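# Lift the outer hanger off the rack rail and hold it

## Task

Two hangers hang on the rail. Remove the one farther from the table's centre and keep it in the air, gripped firmly by the closed fingers of a single gripper. At the end it has to be upright, over the table, clear of the rail and touching nothing else. The other hanger must still be on the rail and the rack must still stand upright, with neither of them held by a gripper. A loose hold counts as failure, and the scene fails immediately if the rack tilts beyond a small amount.

## Robot and tools

Robot: two arms, left_arm and right_arm, each with six revolute joints and a parallel two-finger gripper. Base positions in the scene frame: left_arm at (+0.043, +0.274, 0) m, quat_wxyz (+0.997, 0, 0, -0.075); right_arm at (-0.040, -0.266, 0) m, quat_wxyz (+0.996, 0, 0, +0.092).

Scene frame: the origin sits on the table top midway between the arms. +x points out over the table, +z points up, and left_arm is on the +y side. The names left and right refer to the arms, not to sides of a camera image. The fingers of a gripper point along its own +z axis and close along its y axis. The reported end_effector_position is the point between the finger pads, just under 1 cm behind the tips. It can be somewhat off, more so at long reach.

Joint order, used in every row and in every per-joint list in a result: shoulder, elbow, wrist roll, wrist pitch, waist, wrist yaw. Use this order only.

Row layout: one flat list of 14 numbers covering both arms, even when only one arm moves. The first 7 are left_arm (six joint numbers in the order above, then its gripper opening). The last 7 are right_arm in the same layout. Every number is in [-1, 1]. A joint number is an offset, not an angle to reach, and is scaled so that 1.0 equals 1.202 rad for the waist, 1.258 for the shoulder, 1.238 for the elbow, 2.073 for wrist pitch and 2.022 for wrist yaw and wrist roll. The opening is absolute: +1 fully open, -1 closed.

Stated joint ranges (rad): waist -2.618 to 3.054, shoulder 0.000 to 3.142, elbow 0.000 to 3.142, wrist pitch -1.571 to 1.571, wrist yaw -1.571 to 1.571, wrist roll -2.094 to 2.094. The true ends may differ by up to 0.036 rad. If an action would push a joint outward more than 0.036 rad beyond its end, that action is rejected for both arms. If the first action of a call fails this test, or any action is malformed, the whole call does nothing. A joint aimed past its real end stops there, and the result may say "joint sent to its limit". If that line is missing, it does not prove the joint has more room.

execute_actions(actions): a list of up to 15 actions, run in order. Each action is a table of up to 15 rows. Each row lasts one 1/30 s step, and the last row repeats until the action's 15 steps are over. Joint offsets in every row are measured from the angles at the start of that action, not from the previous row. For a call's first action, that start is the latest reported state. An empty list just returns the current state and images.

move(target, speed, blocking): target is one 14-number row. Its offsets are measured from the "Joint positions" in the latest result that lists them. All joints of both arms move together and reach their ends at the same moment, so the grippers follow curved paths. speed (0.01 to 2 rad/s, default 0.5) is the top speed of the joint that has farthest to travel. A path lasts between 0.5 and 10 s and is cut off at 10 s. The move does not avoid obstacles or the other arm. Finger openings are sent at the start. The extra "move:" line reports how the move ended (done, off_target, moving, held, fault), then limits=held or limits=none, and the joint on each arm that is farthest from its target. With blocking=false the call returns after 0.5 s. Until some result shows the move has ended, rows and new moves are refused, so use wait or stop first.

wait(seconds, 0 to 10): lets time run while each arm keeps its last command. It returns early if a running move finishes. stop: brakes a running move, and a fast move needs more room to stop. The fingers keep going. zoom_image(camera, region [x0, y0, x1, y1] in pixels, at most 504 by 504): gives a closer look at that camera's latest image. Cameras, each 504x504: cam_head_left, cam_head_right, cam_high, cam_low, cam_left_wrist, cam_right_wrist. read_manual returns only licence texts. finished_scene(scene): ends the current scene once your last command has been held. It cannot be undone and reports whether the task succeeded.

Results: each arm's gripper pose (position in m, quat_wxyz). Joint positions and Joint velocities list the six joints in rad and rad/s, then the finger gap in m (0.087 when fully open). Joint targets shows the angles being driven toward now. grip_measured gives the opening on the command scale. Joint torques are raw drive outputs with offsets and noise. "joint command not followed" means a clearance check changed or blocked some targets. FAULT and MOTOR HOT lines warn about stops and overheating.

Motion notes: friction can leave a joint about 0.031 rad short, and smaller commands may do nothing. Each step's target stays within a lead of the measured angle (waist 0.202, shoulder 0.258, elbow 0.238, wrist pitch 0.573, wrist yaw and roll 0.522 rad). Targets are also scaled back if they would shift the gripper more than 70 mm. Large moves therefore take several actions, and the rest of an unfinished move should be commanded again.

Gripping: to hold something, command an opening about 0.02 below grip_measured for a firm grip. Each finger pad pushes at most about 20 N. Closing fast can press harder and may make the fingers spring open. Readings can be off by about 1 mm.

Avoid: tipping the rack, hitting it, or pulling the second hanger along. Also avoid dropping the hanger, knocking anything off the table, arm-to-arm collisions, slamming, and long heavy loads that overheat motors. Lift the hanger up and off the rail slowly, then bring it away and hold it still and upright with one gripper.

Each tool is called after "Call:" in YAML: its name, and indented under it one key for each argument.

## Session

Call:
execute_actions:
  actions: []

Scene clock: 0.00 s.
left_arm: end_effector_position=(+0.4214, +0.2225, +0.3696) grip_measured=+1.000 end_effector_quat_wxyz=(+0.715, +0.049, +0.697, -0.042) | right_arm: end_effector_position=(+0.3350, -0.1938, +0.3624) grip_measured=+0.978 end_effector_quat_wxyz=(+0.708, -0.071, +0.700, +0.068)
Joint names: [shoulder, elbow, wrist roll, wrist pitch, waist, wrist yaw]
Joint positions: left_arm=[ 1.044  1.057  0.011  0.011  0.007 -0.014  0.087] | right_arm=[ 1.043  1.042 -0.005  0.012 -0.001 -0.015  0.087]
Joint velocities: left_arm=[ 0.002  0.002  0.007 -0.051 -0.002 -0.037  0.   ] | right_arm=[-0.007  0.012  0.037 -0.022 -0.007 -0.051 -0.001]
Joint torques (N m, as the arm reports them, + toward a larger angle): no reading
Joint targets: left_arm=[1.044 1.057 0.011 0.011 0.007 -0.014] | right_arm=[1.043 1.042 -0.005 0.012 -0.001 -0.015]

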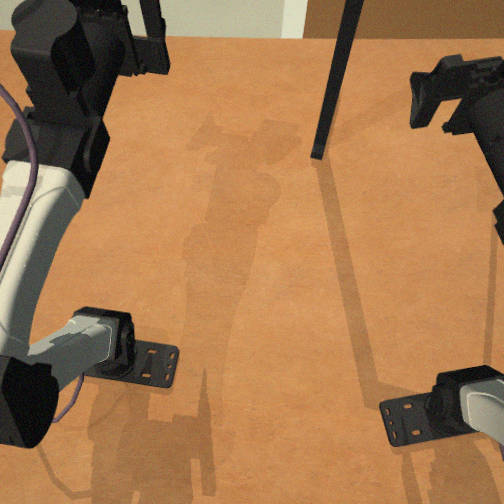

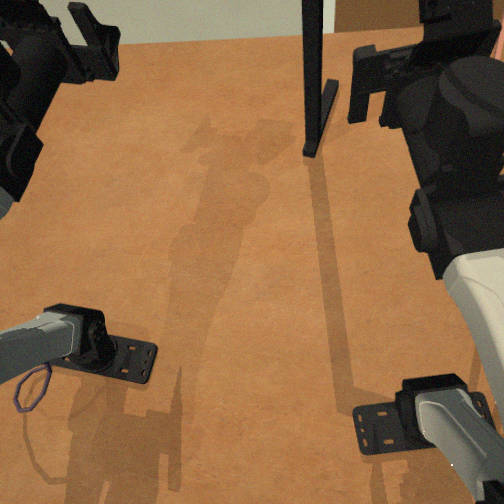

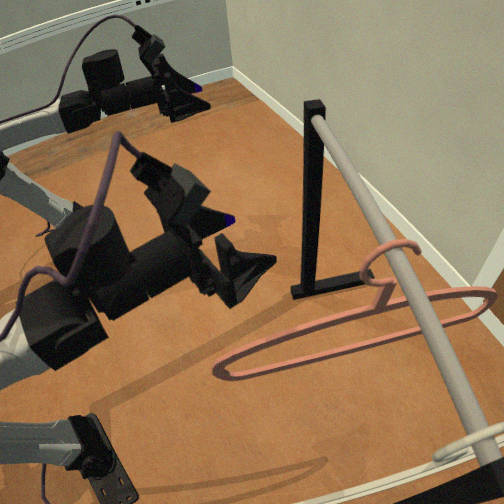

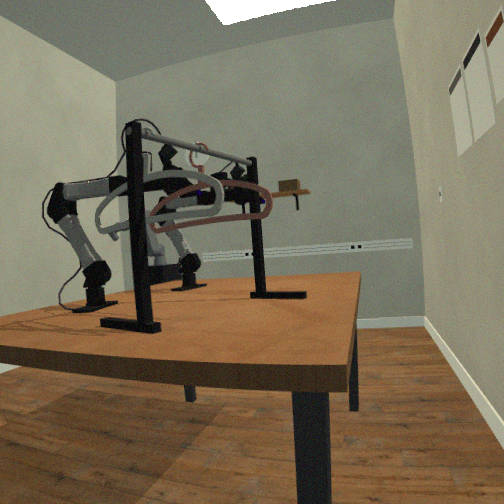

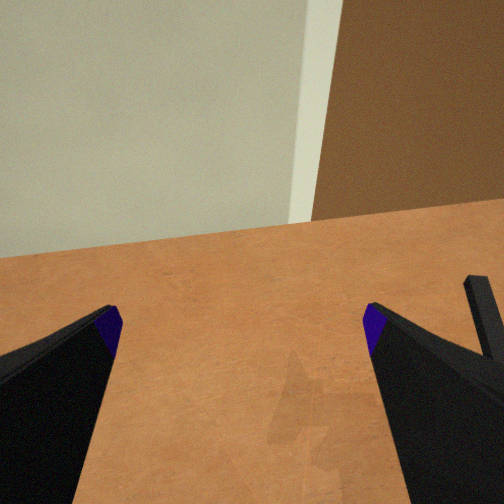

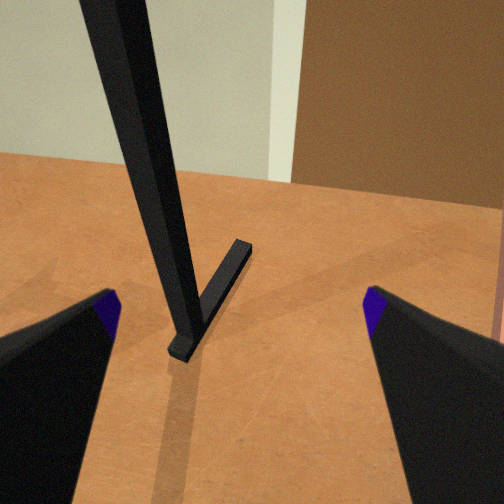

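Call:
zoom_image:
  camera: "cam_high"
  region: [254, 254, 504, 504]

Call:
zoom_image:
  camera: "cam_low"
  region: [80, 100, 320, 340]

Call:
move:
  target: [0,0,0,0,0,0,1, -0.432,0.208,0,-0.2,0,0,1]
  speed: 1.0

Call:
move:
  target: [0,0,0,0,0,0,1, 0,0,0,0,-0.42,0,1]
  speed: 1.0

Region (254, 254, 504, 504) of cam_high's 504x504 image, scaled by 2.016, with more detail than that image has.

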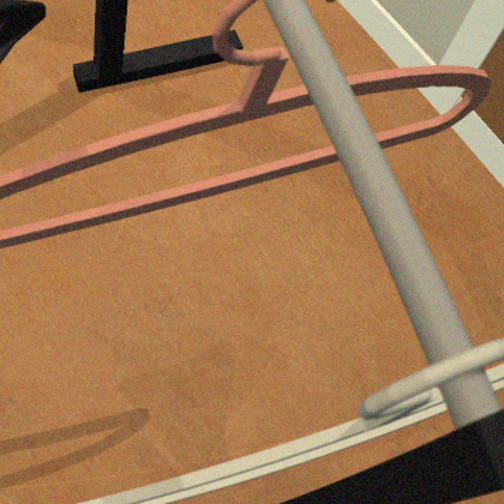

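Region (80, 100, 320, 340) of cam_low's 504x504 image, scaled by 2.100, with more detail than that image has.

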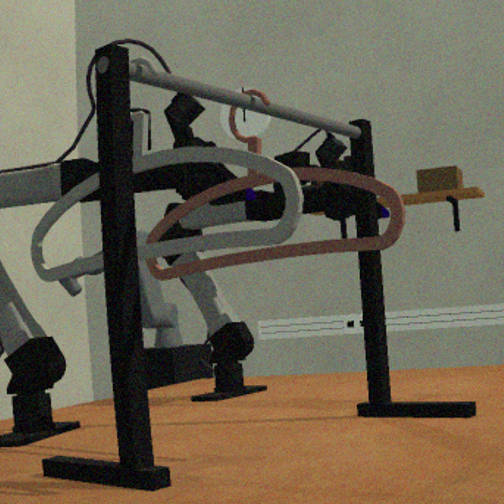

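Scene clock: 27.63 s.
left_arm: end_effector_position=(+0.4213, +0.2225, +0.3694) grip_measured=+1.000 end_effector_quat_wxyz=(+0.714, +0.049, +0.697, -0.042) | right_arm: end_effector_position=(+0.1194, -0.2336, +0.5178) grip_measured=+0.978 end_effector_quat_wxyz=(+0.832, -0.058, +0.546, +0.078)
Joint names: [shoulder, elbow, wrist roll, wrist pitch, waist, wrist yaw]
Joint positions: left_arm=[ 1.044  1.057  0.011  0.01   0.007 -0.014  0.087] | right_arm=[ 0.501  1.295 -0.005 -0.386 -0.001 -0.015  0.087]
Joint velocities: left_arm=[-0.002  0.007  0.022 -0.007  0.002 -0.081  0.   ] | right_arm=[ 0.002  0.017  0.022  0.022 -0.012 -0.007 -0.   ]
Joint torques (N m, as the arm reports them, + toward a larger angle): left_arm=[-2.43  8.67 -0.08  2.2   0.37  0.07] | right_arm=[ 3.7   5.36 -0.12  1.9  -0.14 -0.04]
Joint targets: left_arm=[1.044 1.057 0.011 0.011 0.007 -0.014] | right_arm=[0.500 1.299 -0.005 -0.403 -0.001 -0.015]
move: done; limits=none; left_arm: farthest joint: the wrist pitch, 0.001 radians from its target (0.000 radians at the start); right_arm: farthest joint: the wrist pitch, 0.017 radians from its target (0.415 radians at the start)

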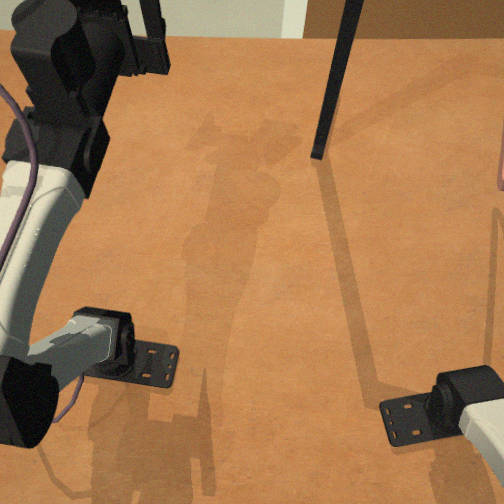

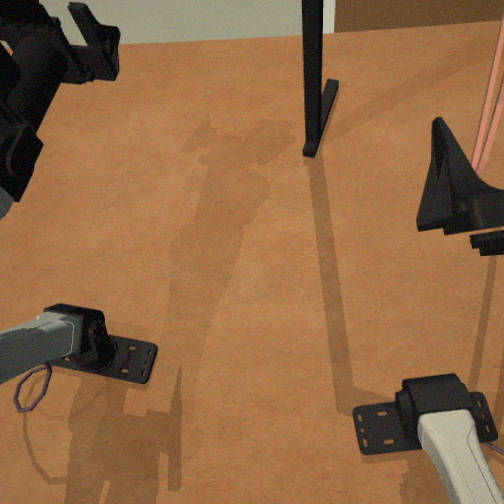

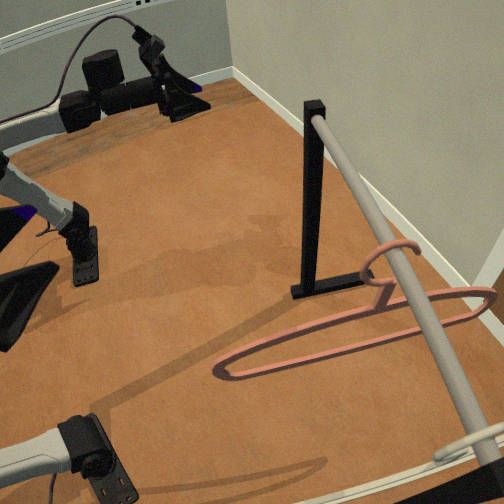

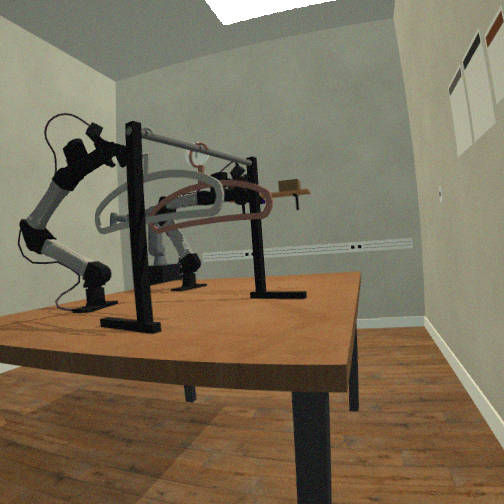

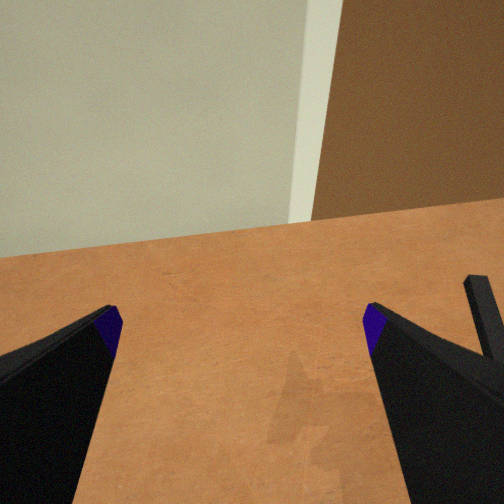

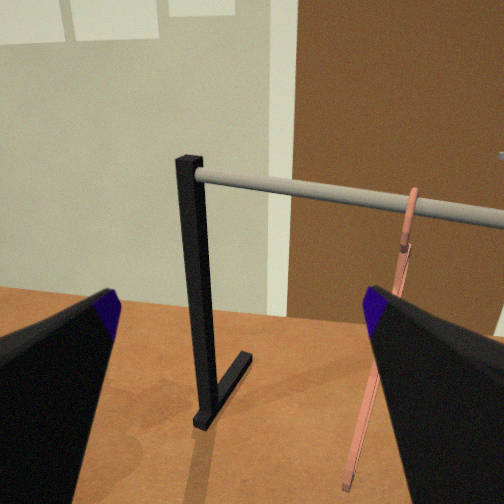

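Scene clock: 28.63 s.
left_arm: end_effector_position=(+0.4213, +0.2225, +0.3693) grip_measured=+1.000 end_effector_quat_wxyz=(+0.714, +0.049, +0.697, -0.042) | right_arm: end_effector_position=(+0.1154, -0.3133, +0.5178) grip_measured=+0.978 end_effector_quat_wxyz=(+0.826, +0.078, +0.544, -0.128)
Joint names: [shoulder, elbow, wrist roll, wrist pitch, waist, wrist yaw]
Joint positions: left_arm=[ 1.044  1.057  0.011  0.01   0.007 -0.014  0.087] | right_arm=[ 0.501  1.295 -0.005 -0.386 -0.497 -0.016  0.087]
Joint velocities: left_arm=[-0.007  0.007  0.037 -0.007  0.012  0.022  0.   ] | right_arm=[-0.002 -0.007  0.022 -0.066  0.002 -0.007 -0.001]
Joint torques (N m, as the arm reports them, + toward a larger angle): left_arm=[-2.44  8.69 -0.08  2.2   0.39  0.07] | right_arm=[ 3.75  5.04 -0.12  2.1  -0.92 -0.03]
Joint targets: left_arm=[1.044 1.057 0.011 0.011 0.007 -0.014] | right_arm=[0.501 1.295 -0.005 -0.386 -0.506 -0.015]
move: done; limits=none; left_arm: farthest joint: the waist, 0.000 radians from its target (0.000 radians at the start); right_arm: farthest joint: the waist, 0.009 radians from its target (0.505 radians at the start)

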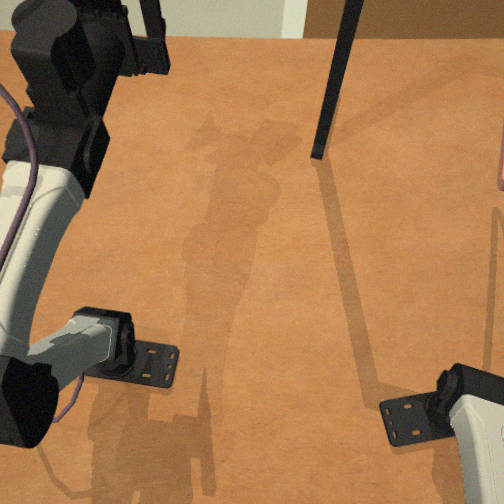

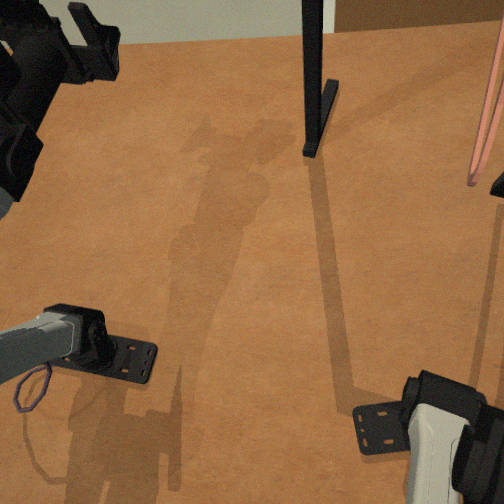

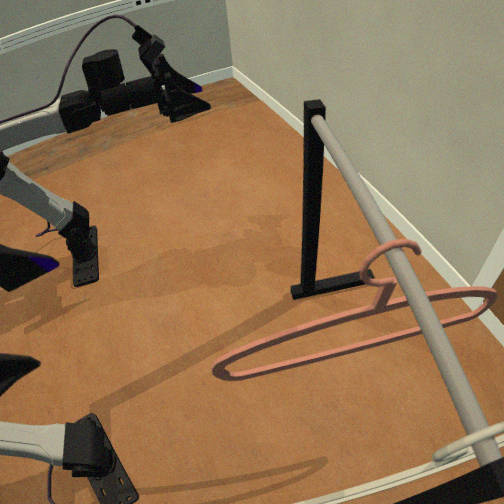

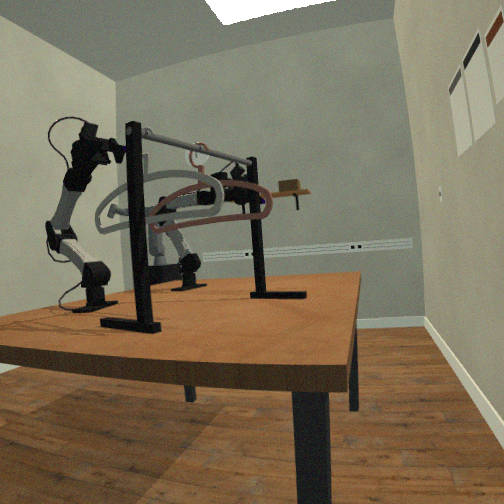

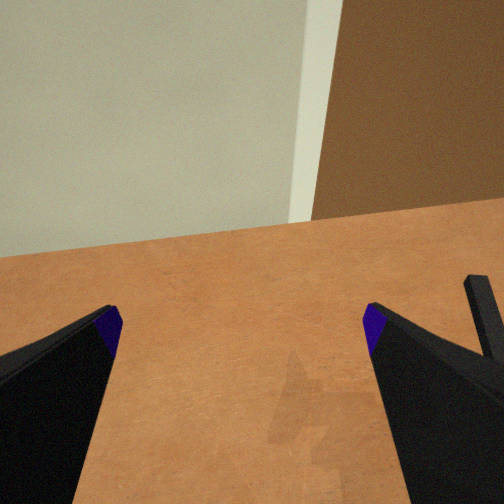

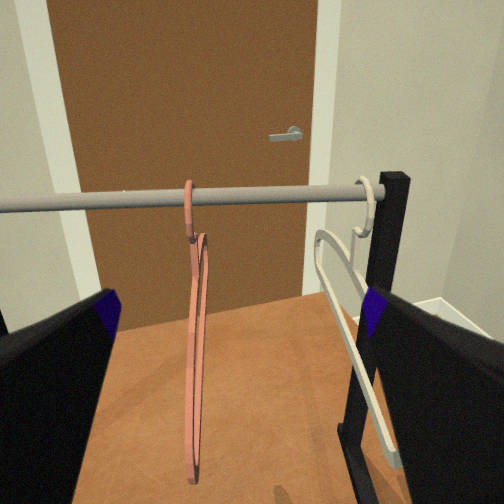

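Call:
zoom_image:
  camera: "cam_right_wrist"
  region: [290, 150, 450, 310]

Call:
zoom_image:
  camera: "cam_low"
  region: [90, 110, 230, 250]

Region (290, 150, 450, 310) of cam_right_wrist's 504x504 image, scaled by 3.150, with more detail than that image has.

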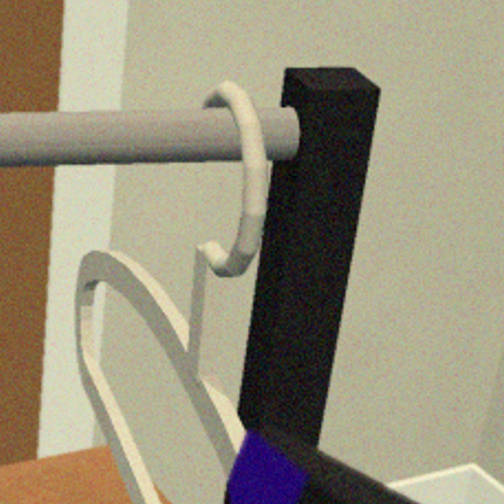

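Region (90, 110, 230, 250) of cam_low's 504x504 image, scaled by 3.600, with more detail than that image has.

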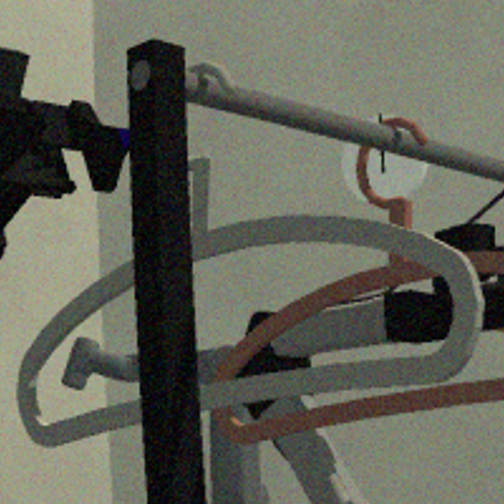

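Call:
move:
  target: [0,0,0,0,0,0,1, 0.707,0.125,-0.032,0.088,-0.428,-0.289,0]
  speed: 0.8

Scene clock: 77.03 s.
left_arm: end_effector_position=(+0.4213, +0.2225, +0.3691) grip_measured=+1.000 end_effector_quat_wxyz=(+0.714, +0.049, +0.697, -0.042) | right_arm: end_effector_position=(+0.3189, -0.5117, +0.3676) grip_measured=+0.000 end_effector_quat_wxyz=(+0.655, +0.094, +0.747, -0.065)
Joint names: [shoulder, elbow, wrist roll, wrist pitch, waist, wrist yaw]
Joint positions: left_arm=[ 1.044  1.057  0.011  0.009  0.007 -0.014  0.087] | right_arm=[ 1.385  1.431 -0.065 -0.207 -1.006 -0.591  0.044]
Joint velocities: left_arm=[-0.007 -0.007  0.022  0.095 -0.022 -0.022  0.   ] | right_arm=[ 0.012 -0.002 -0.022 -0.066  0.012 -0.007  0.001]
Joint torques (N m, as the arm reports them, + toward a larger angle): left_arm=[-2.44  8.71 -0.08  2.19  0.4   0.07] | right_arm=[-4.96  9.33 -0.17  2.45 -0.64 -0.19]
Joint targets: left_arm=[1.044 1.057 0.011 0.010 0.007 -0.014] | right_arm=[1.390 1.450 -0.070 -0.204 -1.011 -0.600]
move: done; limits=none; left_arm: farthest joint: the wrist pitch, 0.001 radians from its target (0.000 radians at the start); right_arm: farthest joint: the elbow, 0.019 radians from its target (0.155 radians at the start)

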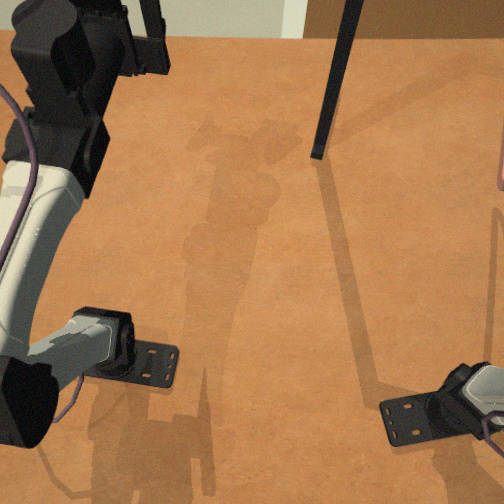

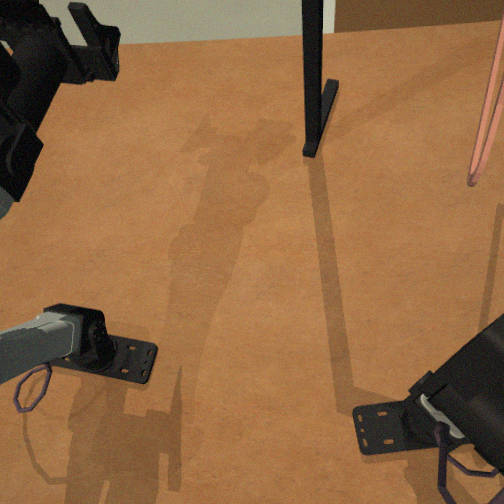

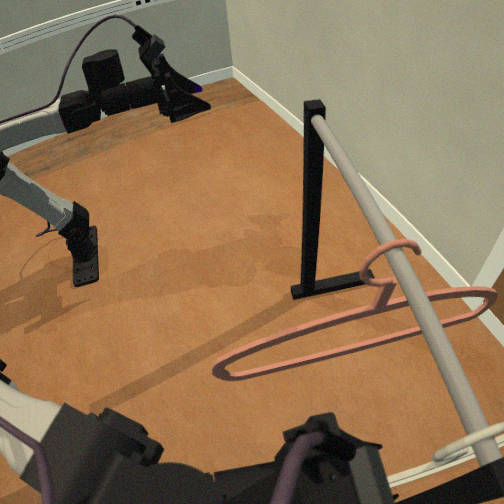

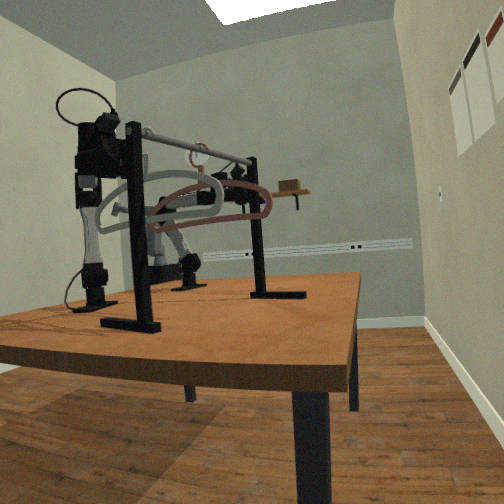

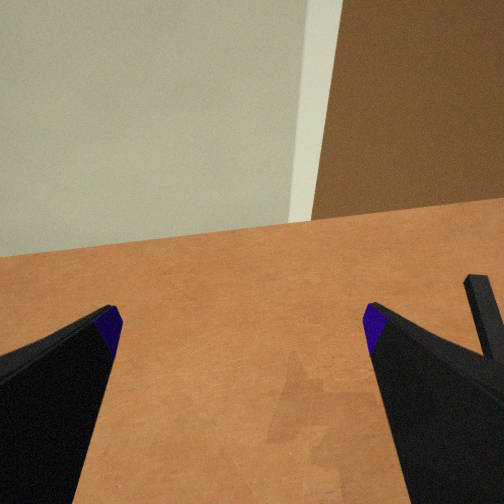

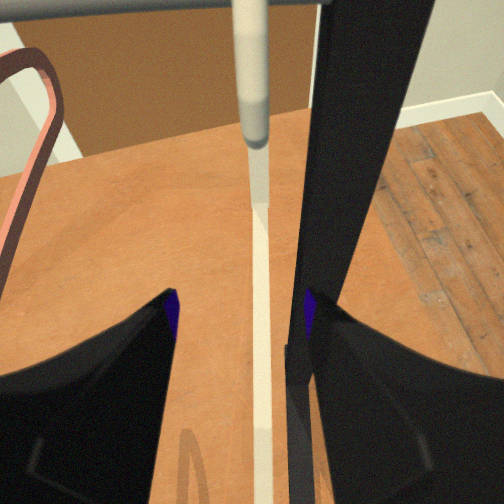

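Call:
move:
  target: [0,0,0,0,0,0,1, 0.129,0.138,0,0.004,0.080,0.044,-0.38]
  speed: 0.25

Scene clock: 86.07 s.
left_arm: end_effector_position=(+0.4213, +0.2225, +0.3690) grip_measured=+1.000 end_effector_quat_wxyz=(+0.714, +0.049, +0.697, -0.042) | right_arm: end_effector_position=(+0.3640, -0.5174, +0.3769) grip_measured=-0.380 end_effector_quat_wxyz=(+0.658, +0.084, +0.746, -0.070)
Joint names: [shoulder, elbow, wrist roll, wrist pitch, waist, wrist yaw]
Joint positions: left_arm=[ 1.044  1.057  0.011  0.009  0.007 -0.014  0.087] | right_arm=[ 1.524  1.58  -0.065 -0.201 -0.917 -0.511  0.027]
Joint velocities: left_arm=[ 0.007  0.007 -0.037 -0.081  0.012 -0.081  0.   ] | right_arm=[-0.002 -0.002 -0.022 -0.037  0.012  0.022 -0.001]
Joint torques (N m, as the arm reports them, + toward a larger angle): left_arm=[-2.44  8.7  -0.09  2.2   0.37  0.07] | right_arm=[-4.91  9.52 -0.12  2.45  0.5   0.  ]
Joint targets: left_arm=[1.044 1.057 0.011 0.009 0.007 -0.014] | right_arm=[1.547 1.602 -0.065 -0.199 -0.910 -0.502]
move: off_target (right_arm); limits=none; left_arm: farthest joint: the waist, 0.000 radians from its target (0.000 radians at the start); right_arm: farthest joint: the shoulder, 0.023 radians from its target (0.162 radians at the start)

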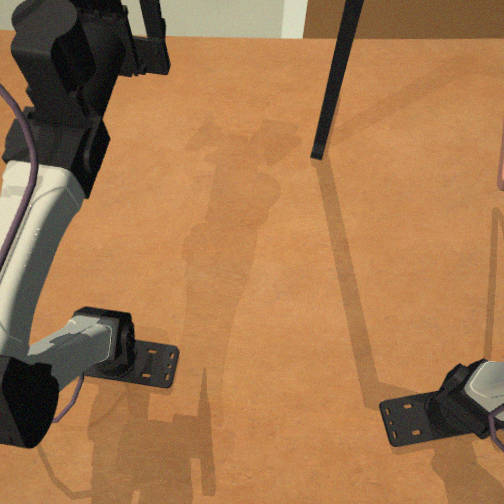

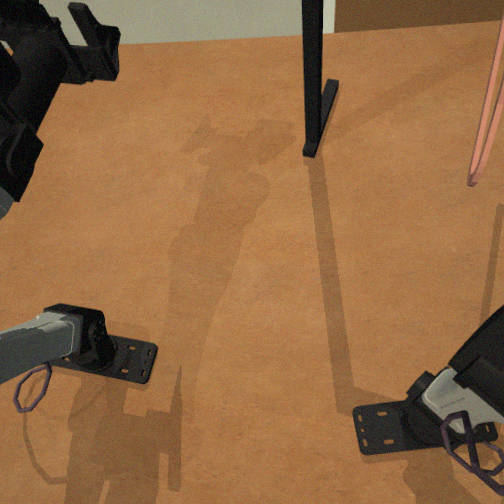

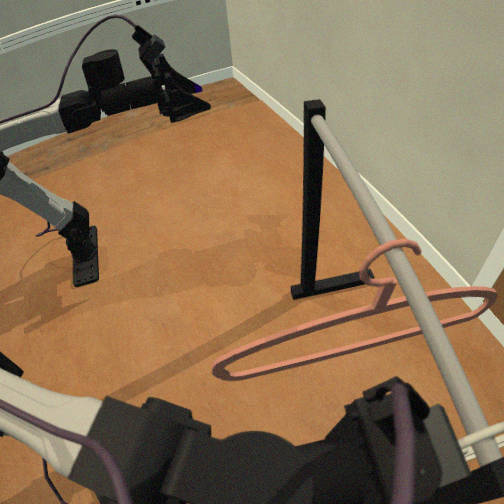

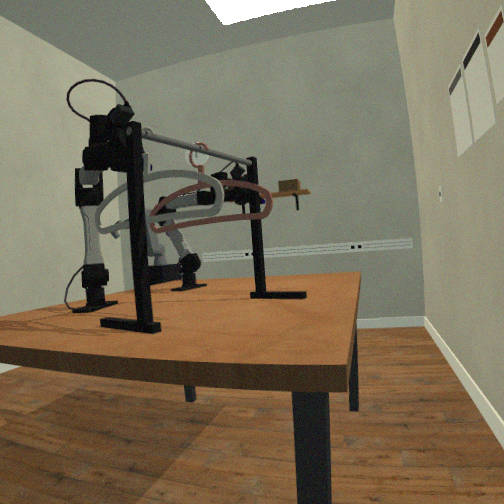

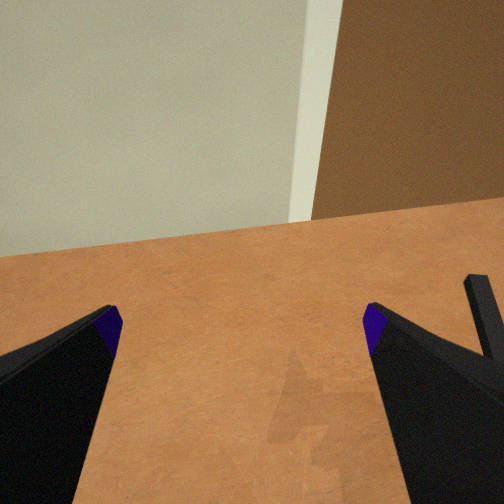

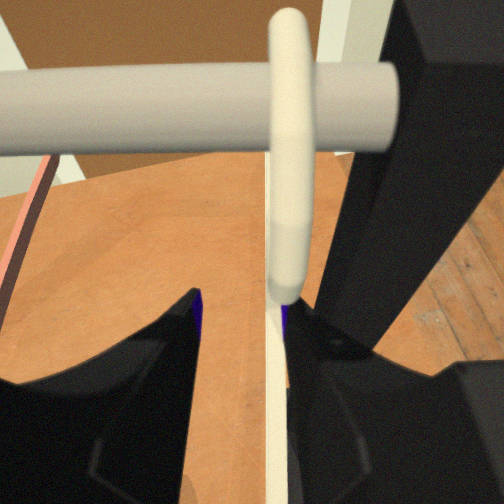

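Call:
execute_actions:
  actions:
    - [[0,0,0,0,0,0,1, 0.018,0.018,0,0.001,0.006,0.004,-0.3],[0,0,0,0,0,0,1, 0.018,0.018,0,0.001,0.006,0.004,-0.23],[0,0,0,0,0,0,1, 0.018,0.018,0,0.001,0.006,0.004,-0.16]]

Call:
move:
  target: [0,0,0,0,0,0,1, 0.057,0.044,0,0.001,0.024,0.015,-0.16]
  speed: 0.1

Scene clock: 98.33 s.
left_arm: end_effector_position=(+0.4213, +0.2225, +0.3689) grip_measured=+1.000 end_effector_quat_wxyz=(+0.714, +0.049, +0.698, -0.042) | right_arm: end_effector_position=(+0.3639, -0.5174, +0.3769) grip_measured=-0.160 end_effector_quat_wxyz=(+0.657, +0.084, +0.746, -0.070)
Joint names: [shoulder, elbow, wrist roll, wrist pitch, waist, wrist yaw]
Joint positions: left_arm=[ 1.044  1.057  0.011  0.009  0.007 -0.014  0.087] | right_arm=[ 1.524  1.58  -0.065 -0.201 -0.917 -0.511  0.037]
Joint velocities: left_arm=[-0.012 -0.017 -0.007  0.022  0.012 -0.066  0.   ] | right_arm=[-0.002 -0.027 -0.022  0.037 -0.012 -0.007 -0.001]
Joint torques (N m, as the arm reports them, + toward a larger angle): left_arm=[-2.45  8.71 -0.08  2.2   0.37  0.07] | right_arm=[-4.93  9.58 -0.12  2.46  0.52 -0.01]
Joint targets: left_arm=[1.044 1.057 0.011 0.009 0.007 -0.014] | right_arm=[1.547 1.603 -0.065 -0.199 -0.910 -0.503]

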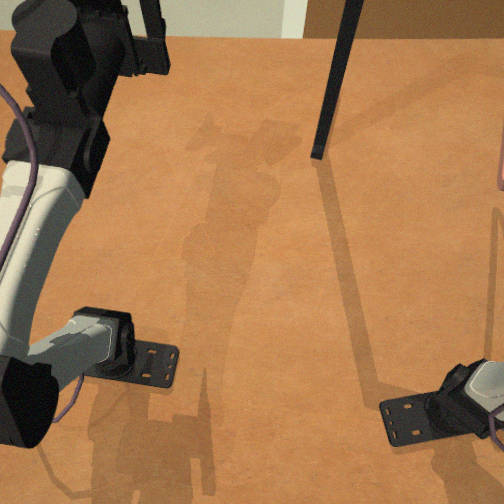

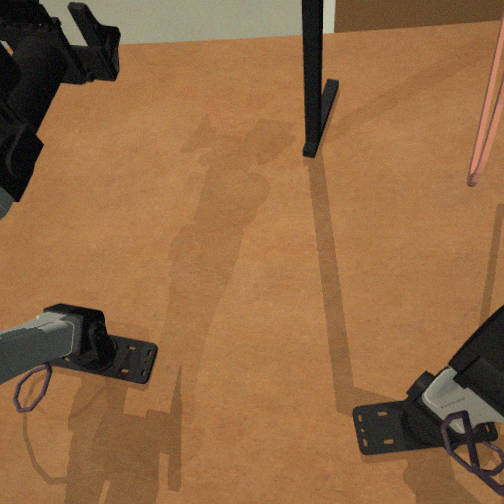

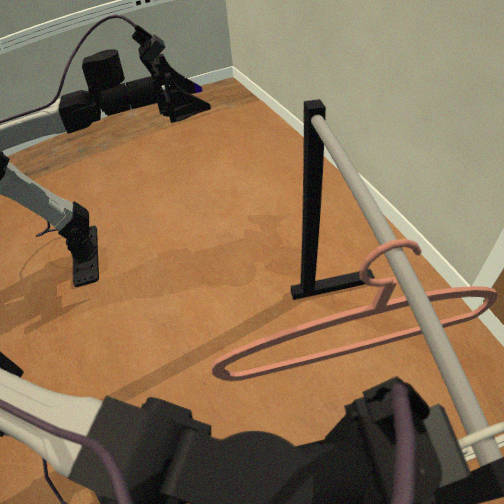

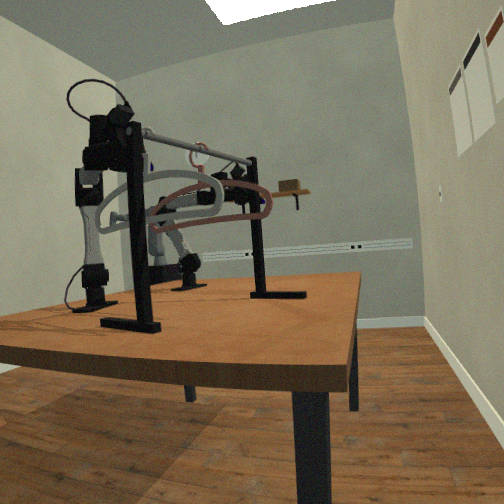

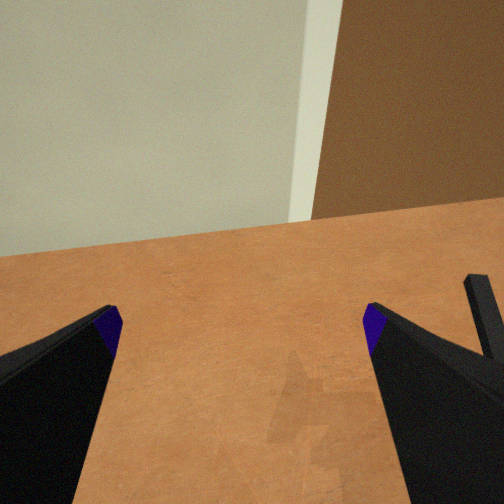

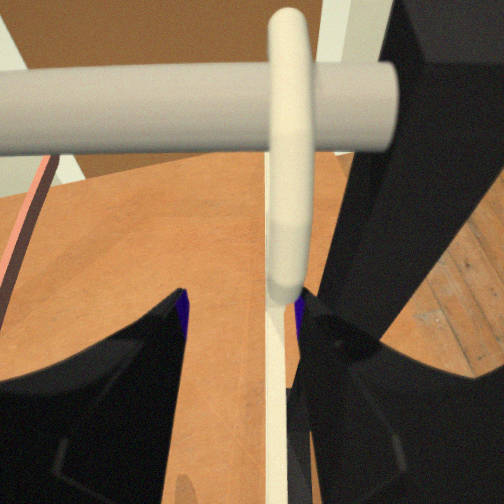

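Scene clock: 99.43 s.
left_arm: end_effector_position=(+0.4213, +0.2225, +0.3688) grip_measured=+1.000 end_effector_quat_wxyz=(+0.714, +0.049, +0.698, -0.042) | right_arm: end_effector_position=(+0.3778, -0.5210, +0.3702) grip_measured=-0.160 end_effector_quat_wxyz=(+0.652, +0.086, +0.750, -0.068)
Joint names: [shoulder, elbow, wrist roll, wrist pitch, waist, wrist yaw]
Joint positions: left_arm=[ 1.044  1.057  0.011  0.008  0.007 -0.014  0.087] | right_arm=[ 1.572  1.614 -0.065 -0.2   -0.896 -0.489  0.037]
Joint velocities: left_arm=[-0.002  0.002  0.022  0.022  0.002  0.007  0.   ] | right_arm=[-0.002 -0.007 -0.037 -0.066  0.012 -0.022  0.   ]
Joint torques (N m, as the arm reports them, + toward a larger angle): left_arm=[-2.44  8.72 -0.08  2.2   0.37  0.07] | right_arm=[-5.38  9.57 -0.12  2.46  0.62  0.01]
Joint targets: left_arm=[1.044 1.057 0.011 0.009 0.007 -0.014] | right_arm=[1.596 1.635 -0.065 -0.199 -0.888 -0.480]
move: off_target (right_arm); limits=none; left_arm: farthest joint: the wrist pitch, 0.001 radians from its target (0.000 radians at the start); right_arm: farthest joint: the shoulder, 0.024 radians from its target (0.072 radians at the start)

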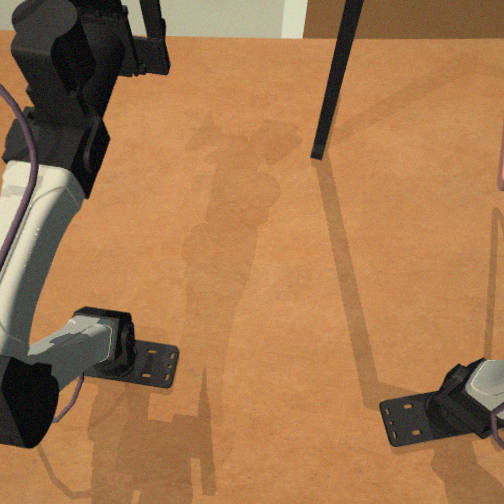

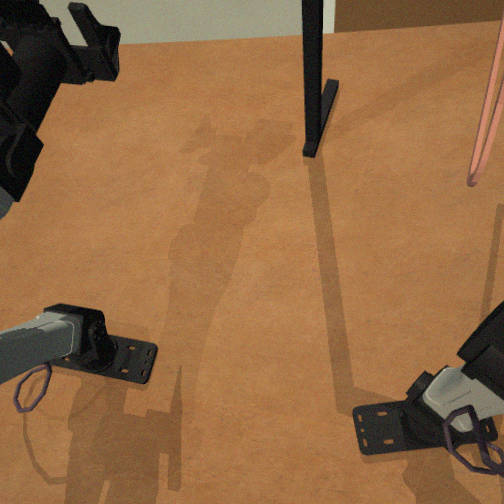

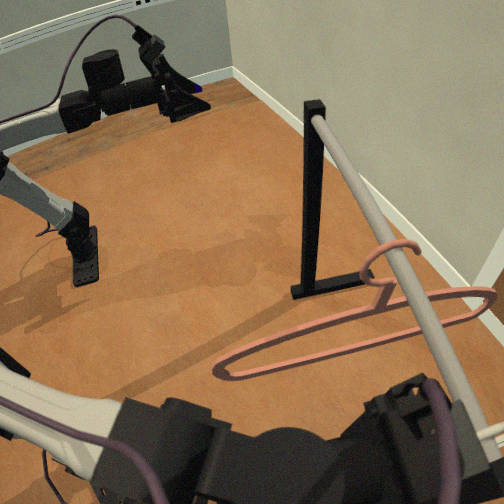

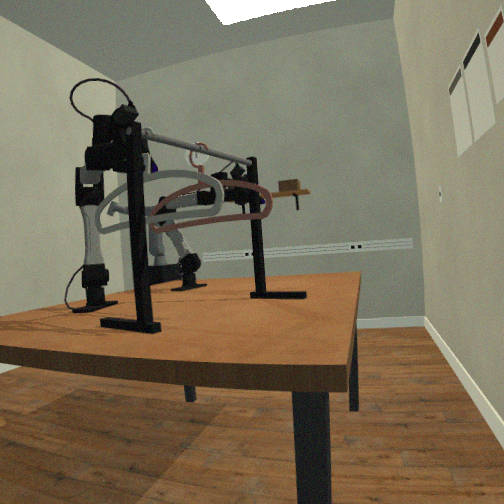

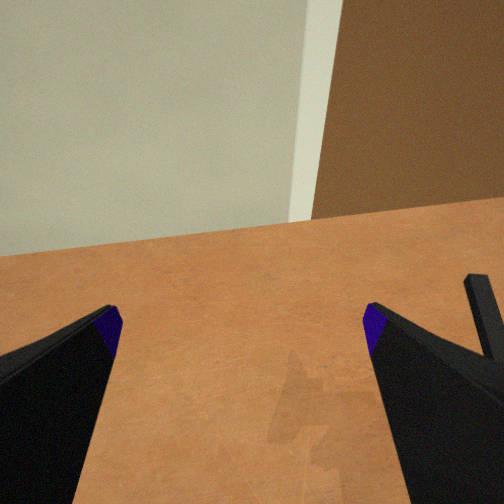

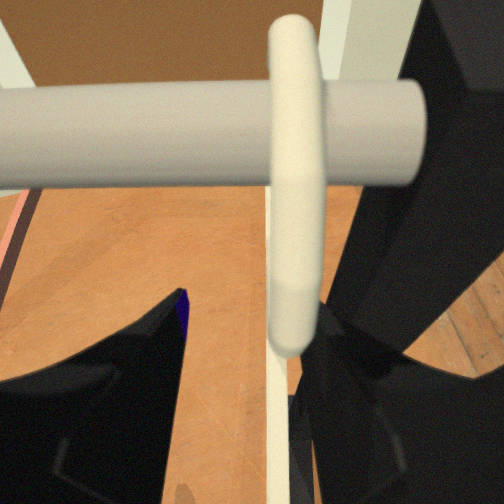

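Call:
zoom_image:
  camera: "cam_low"
  region: [90, 110, 190, 210]

Region (90, 110, 190, 210) of cam_low's 504x504 image, scaled by 5.040, with more detail than that image has.

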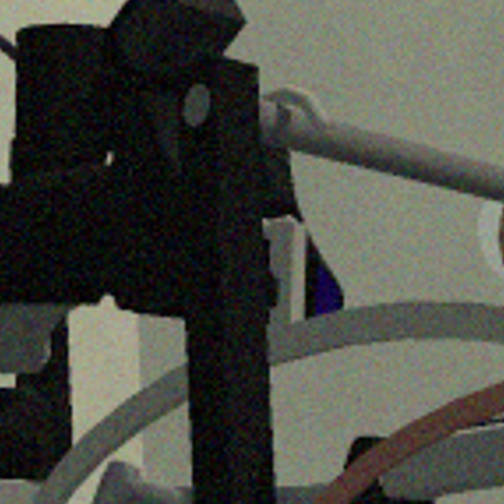

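Call:
execute_actions:
  actions:
    - [[0,0,0,0,0,0,1, 0.019,0.017,0,0,0.006,0.004,-0.2],[0,0,0,0,0,0,1, 0.019,0.017,0,0,0.006,0.004,-0.24],[0,0,0,0,0,0,1, 0.019,0.017,0,0,0.006,0.004,-0.28],[0,0,0,0,0,0,1, 0.019,0.017,0,0,0.006,0.004,-0.32],[0,0,0,0,0,0,1, 0.019,0.017,0,0,0.006,0.004,-0.36],[0,0,0,0,0,0,1, 0.019,0.017,0,0,0.006,0.004,-0.4],[0,0,0,0,0,0,1, 0.019,0.017,0,0,0.006,0.004,-0.44],[0,0,0,0,0,0,1, 0.019,0.017,0,0,0.006,0.004,-0.48],[0,0,0,0,0,0,1, 0.019,0.017,0,0,0.006,0.004,-0.52],[0,0,0,0,0,0,1, 0.019,0.017,0,0,0.006,0.004,-0.56],[0,0,0,0,0,0,1, 0.019,0.017,0,0,0.006,0.004,-0.6],[0,0,0,0,0,0,1, 0.019,0.017,0,0,0.006,0.004,-0.63],[0,0,0,0,0,0,1, 0.019,0.017,0,0,0.006,0.004,-0.66],[0,0,0,0,0,0,1, 0.019,0.017,0,0,0.006,0.004,-0.69],[0,0,0,0,0,0,1, 0.019,0.017,0,0,0.006,0.004,-0.72]]
    - [[0,0,0,0,0,0,1, 0.019,0.017,0,0,0.006,0.004,-0.74],[0,0,0,0,0,0,1, 0.019,0.017,0,0,0.006,0.004,-0.76],[0,0,0,0,0,0,1, 0.019,0.017,0,0,0.006,0.004,-0.78],[0,0,0,0,0,0,1, 0.019,0.017,0,0,0.006,0.004,-0.8],[0,0,0,0,0,0,1, 0.019,0.017,0,0,0.006,0.004,-0.82],[0,0,0,0,0,0,1, 0.019,0.017,0,0,0.006,0.004,-0.84],[0,0,0,0,0,0,1, 0.019,0.017,0,0,0.006,0.004,-0.86],[0,0,0,0,0,0,1, 0.019,0.017,0,0,0.006,0.004,-0.88],[0,0,0,0,0,0,1, 0.019,0.017,0,0,0.006,0.004,-0.9]]

Call:
zoom_image:
  camera: "cam_low"
  region: [90, 110, 190, 210]

Scene clock: 111.80 s.
left_arm: end_effector_position=(+0.4212, +0.2226, +0.3685) grip_measured=+1.000 end_effector_quat_wxyz=(+0.713, +0.049, +0.698, -0.042) | right_arm: end_effector_position=(+0.3777, -0.5217, +0.3700) grip_measured=-0.858 end_effector_quat_wxyz=(+0.652, +0.088, +0.750, -0.070)
Joint names: [shoulder, elbow, wrist roll, wrist pitch, waist, wrist yaw]
Joint positions: left_arm=[ 1.044  1.057  0.011  0.007  0.007 -0.014  0.087] | right_arm=[ 1.572  1.614 -0.065 -0.201 -0.895 -0.483  0.006]
Joint velocities: left_arm=[-0.012  0.002 -0.081  0.007 -0.007  0.022  0.   ] | right_arm=[-0.007 -0.002 -0.037  0.007 -0.002  0.051 -0.   ]
Joint torques (N m, as the arm reports them, + toward a larger angle): left_arm=[-2.43  8.7  -0.08  2.2   0.4   0.06] | right_arm=[-5.27  9.48 -0.11  2.44  0.42 -0.04]
Joint targets: left_arm=[1.044 1.057 0.011 0.007 0.007 -0.014] | right_arm=[1.596 1.635 -0.065 -0.200 -0.889 -0.479]

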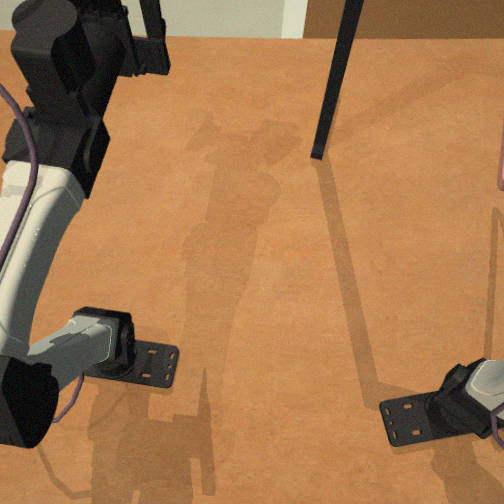

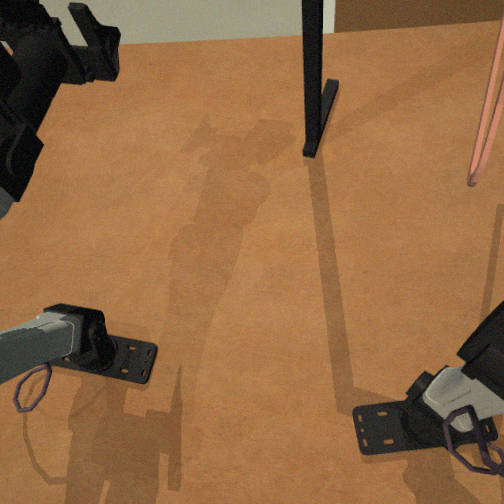

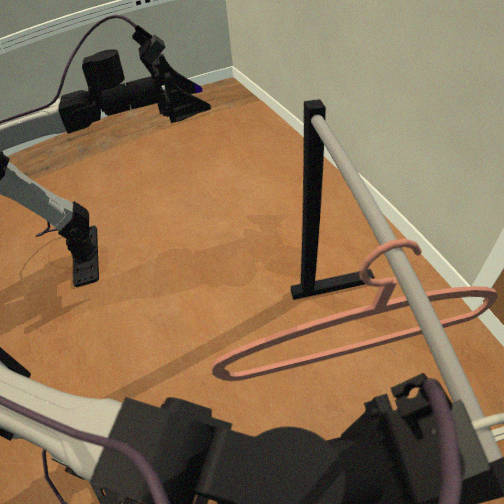

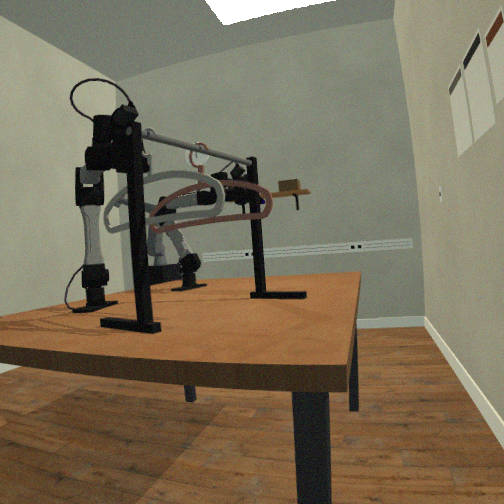

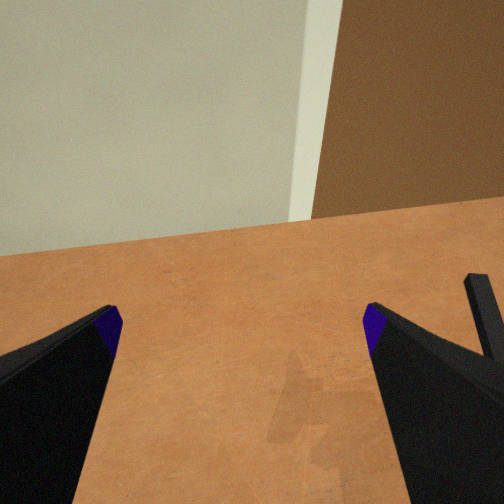

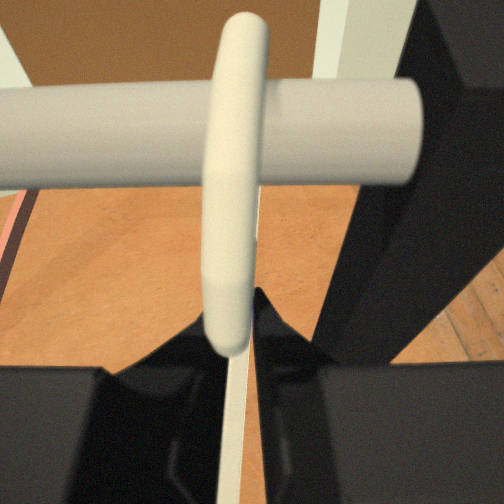

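Region (90, 110, 190, 210) of cam_low's 504x504 image, scaled by 5.040, with more detail than that image has.

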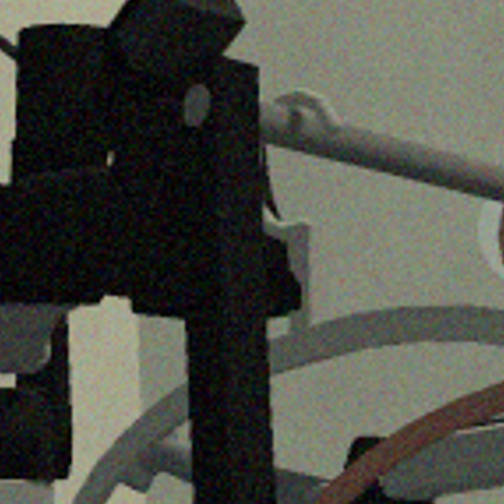

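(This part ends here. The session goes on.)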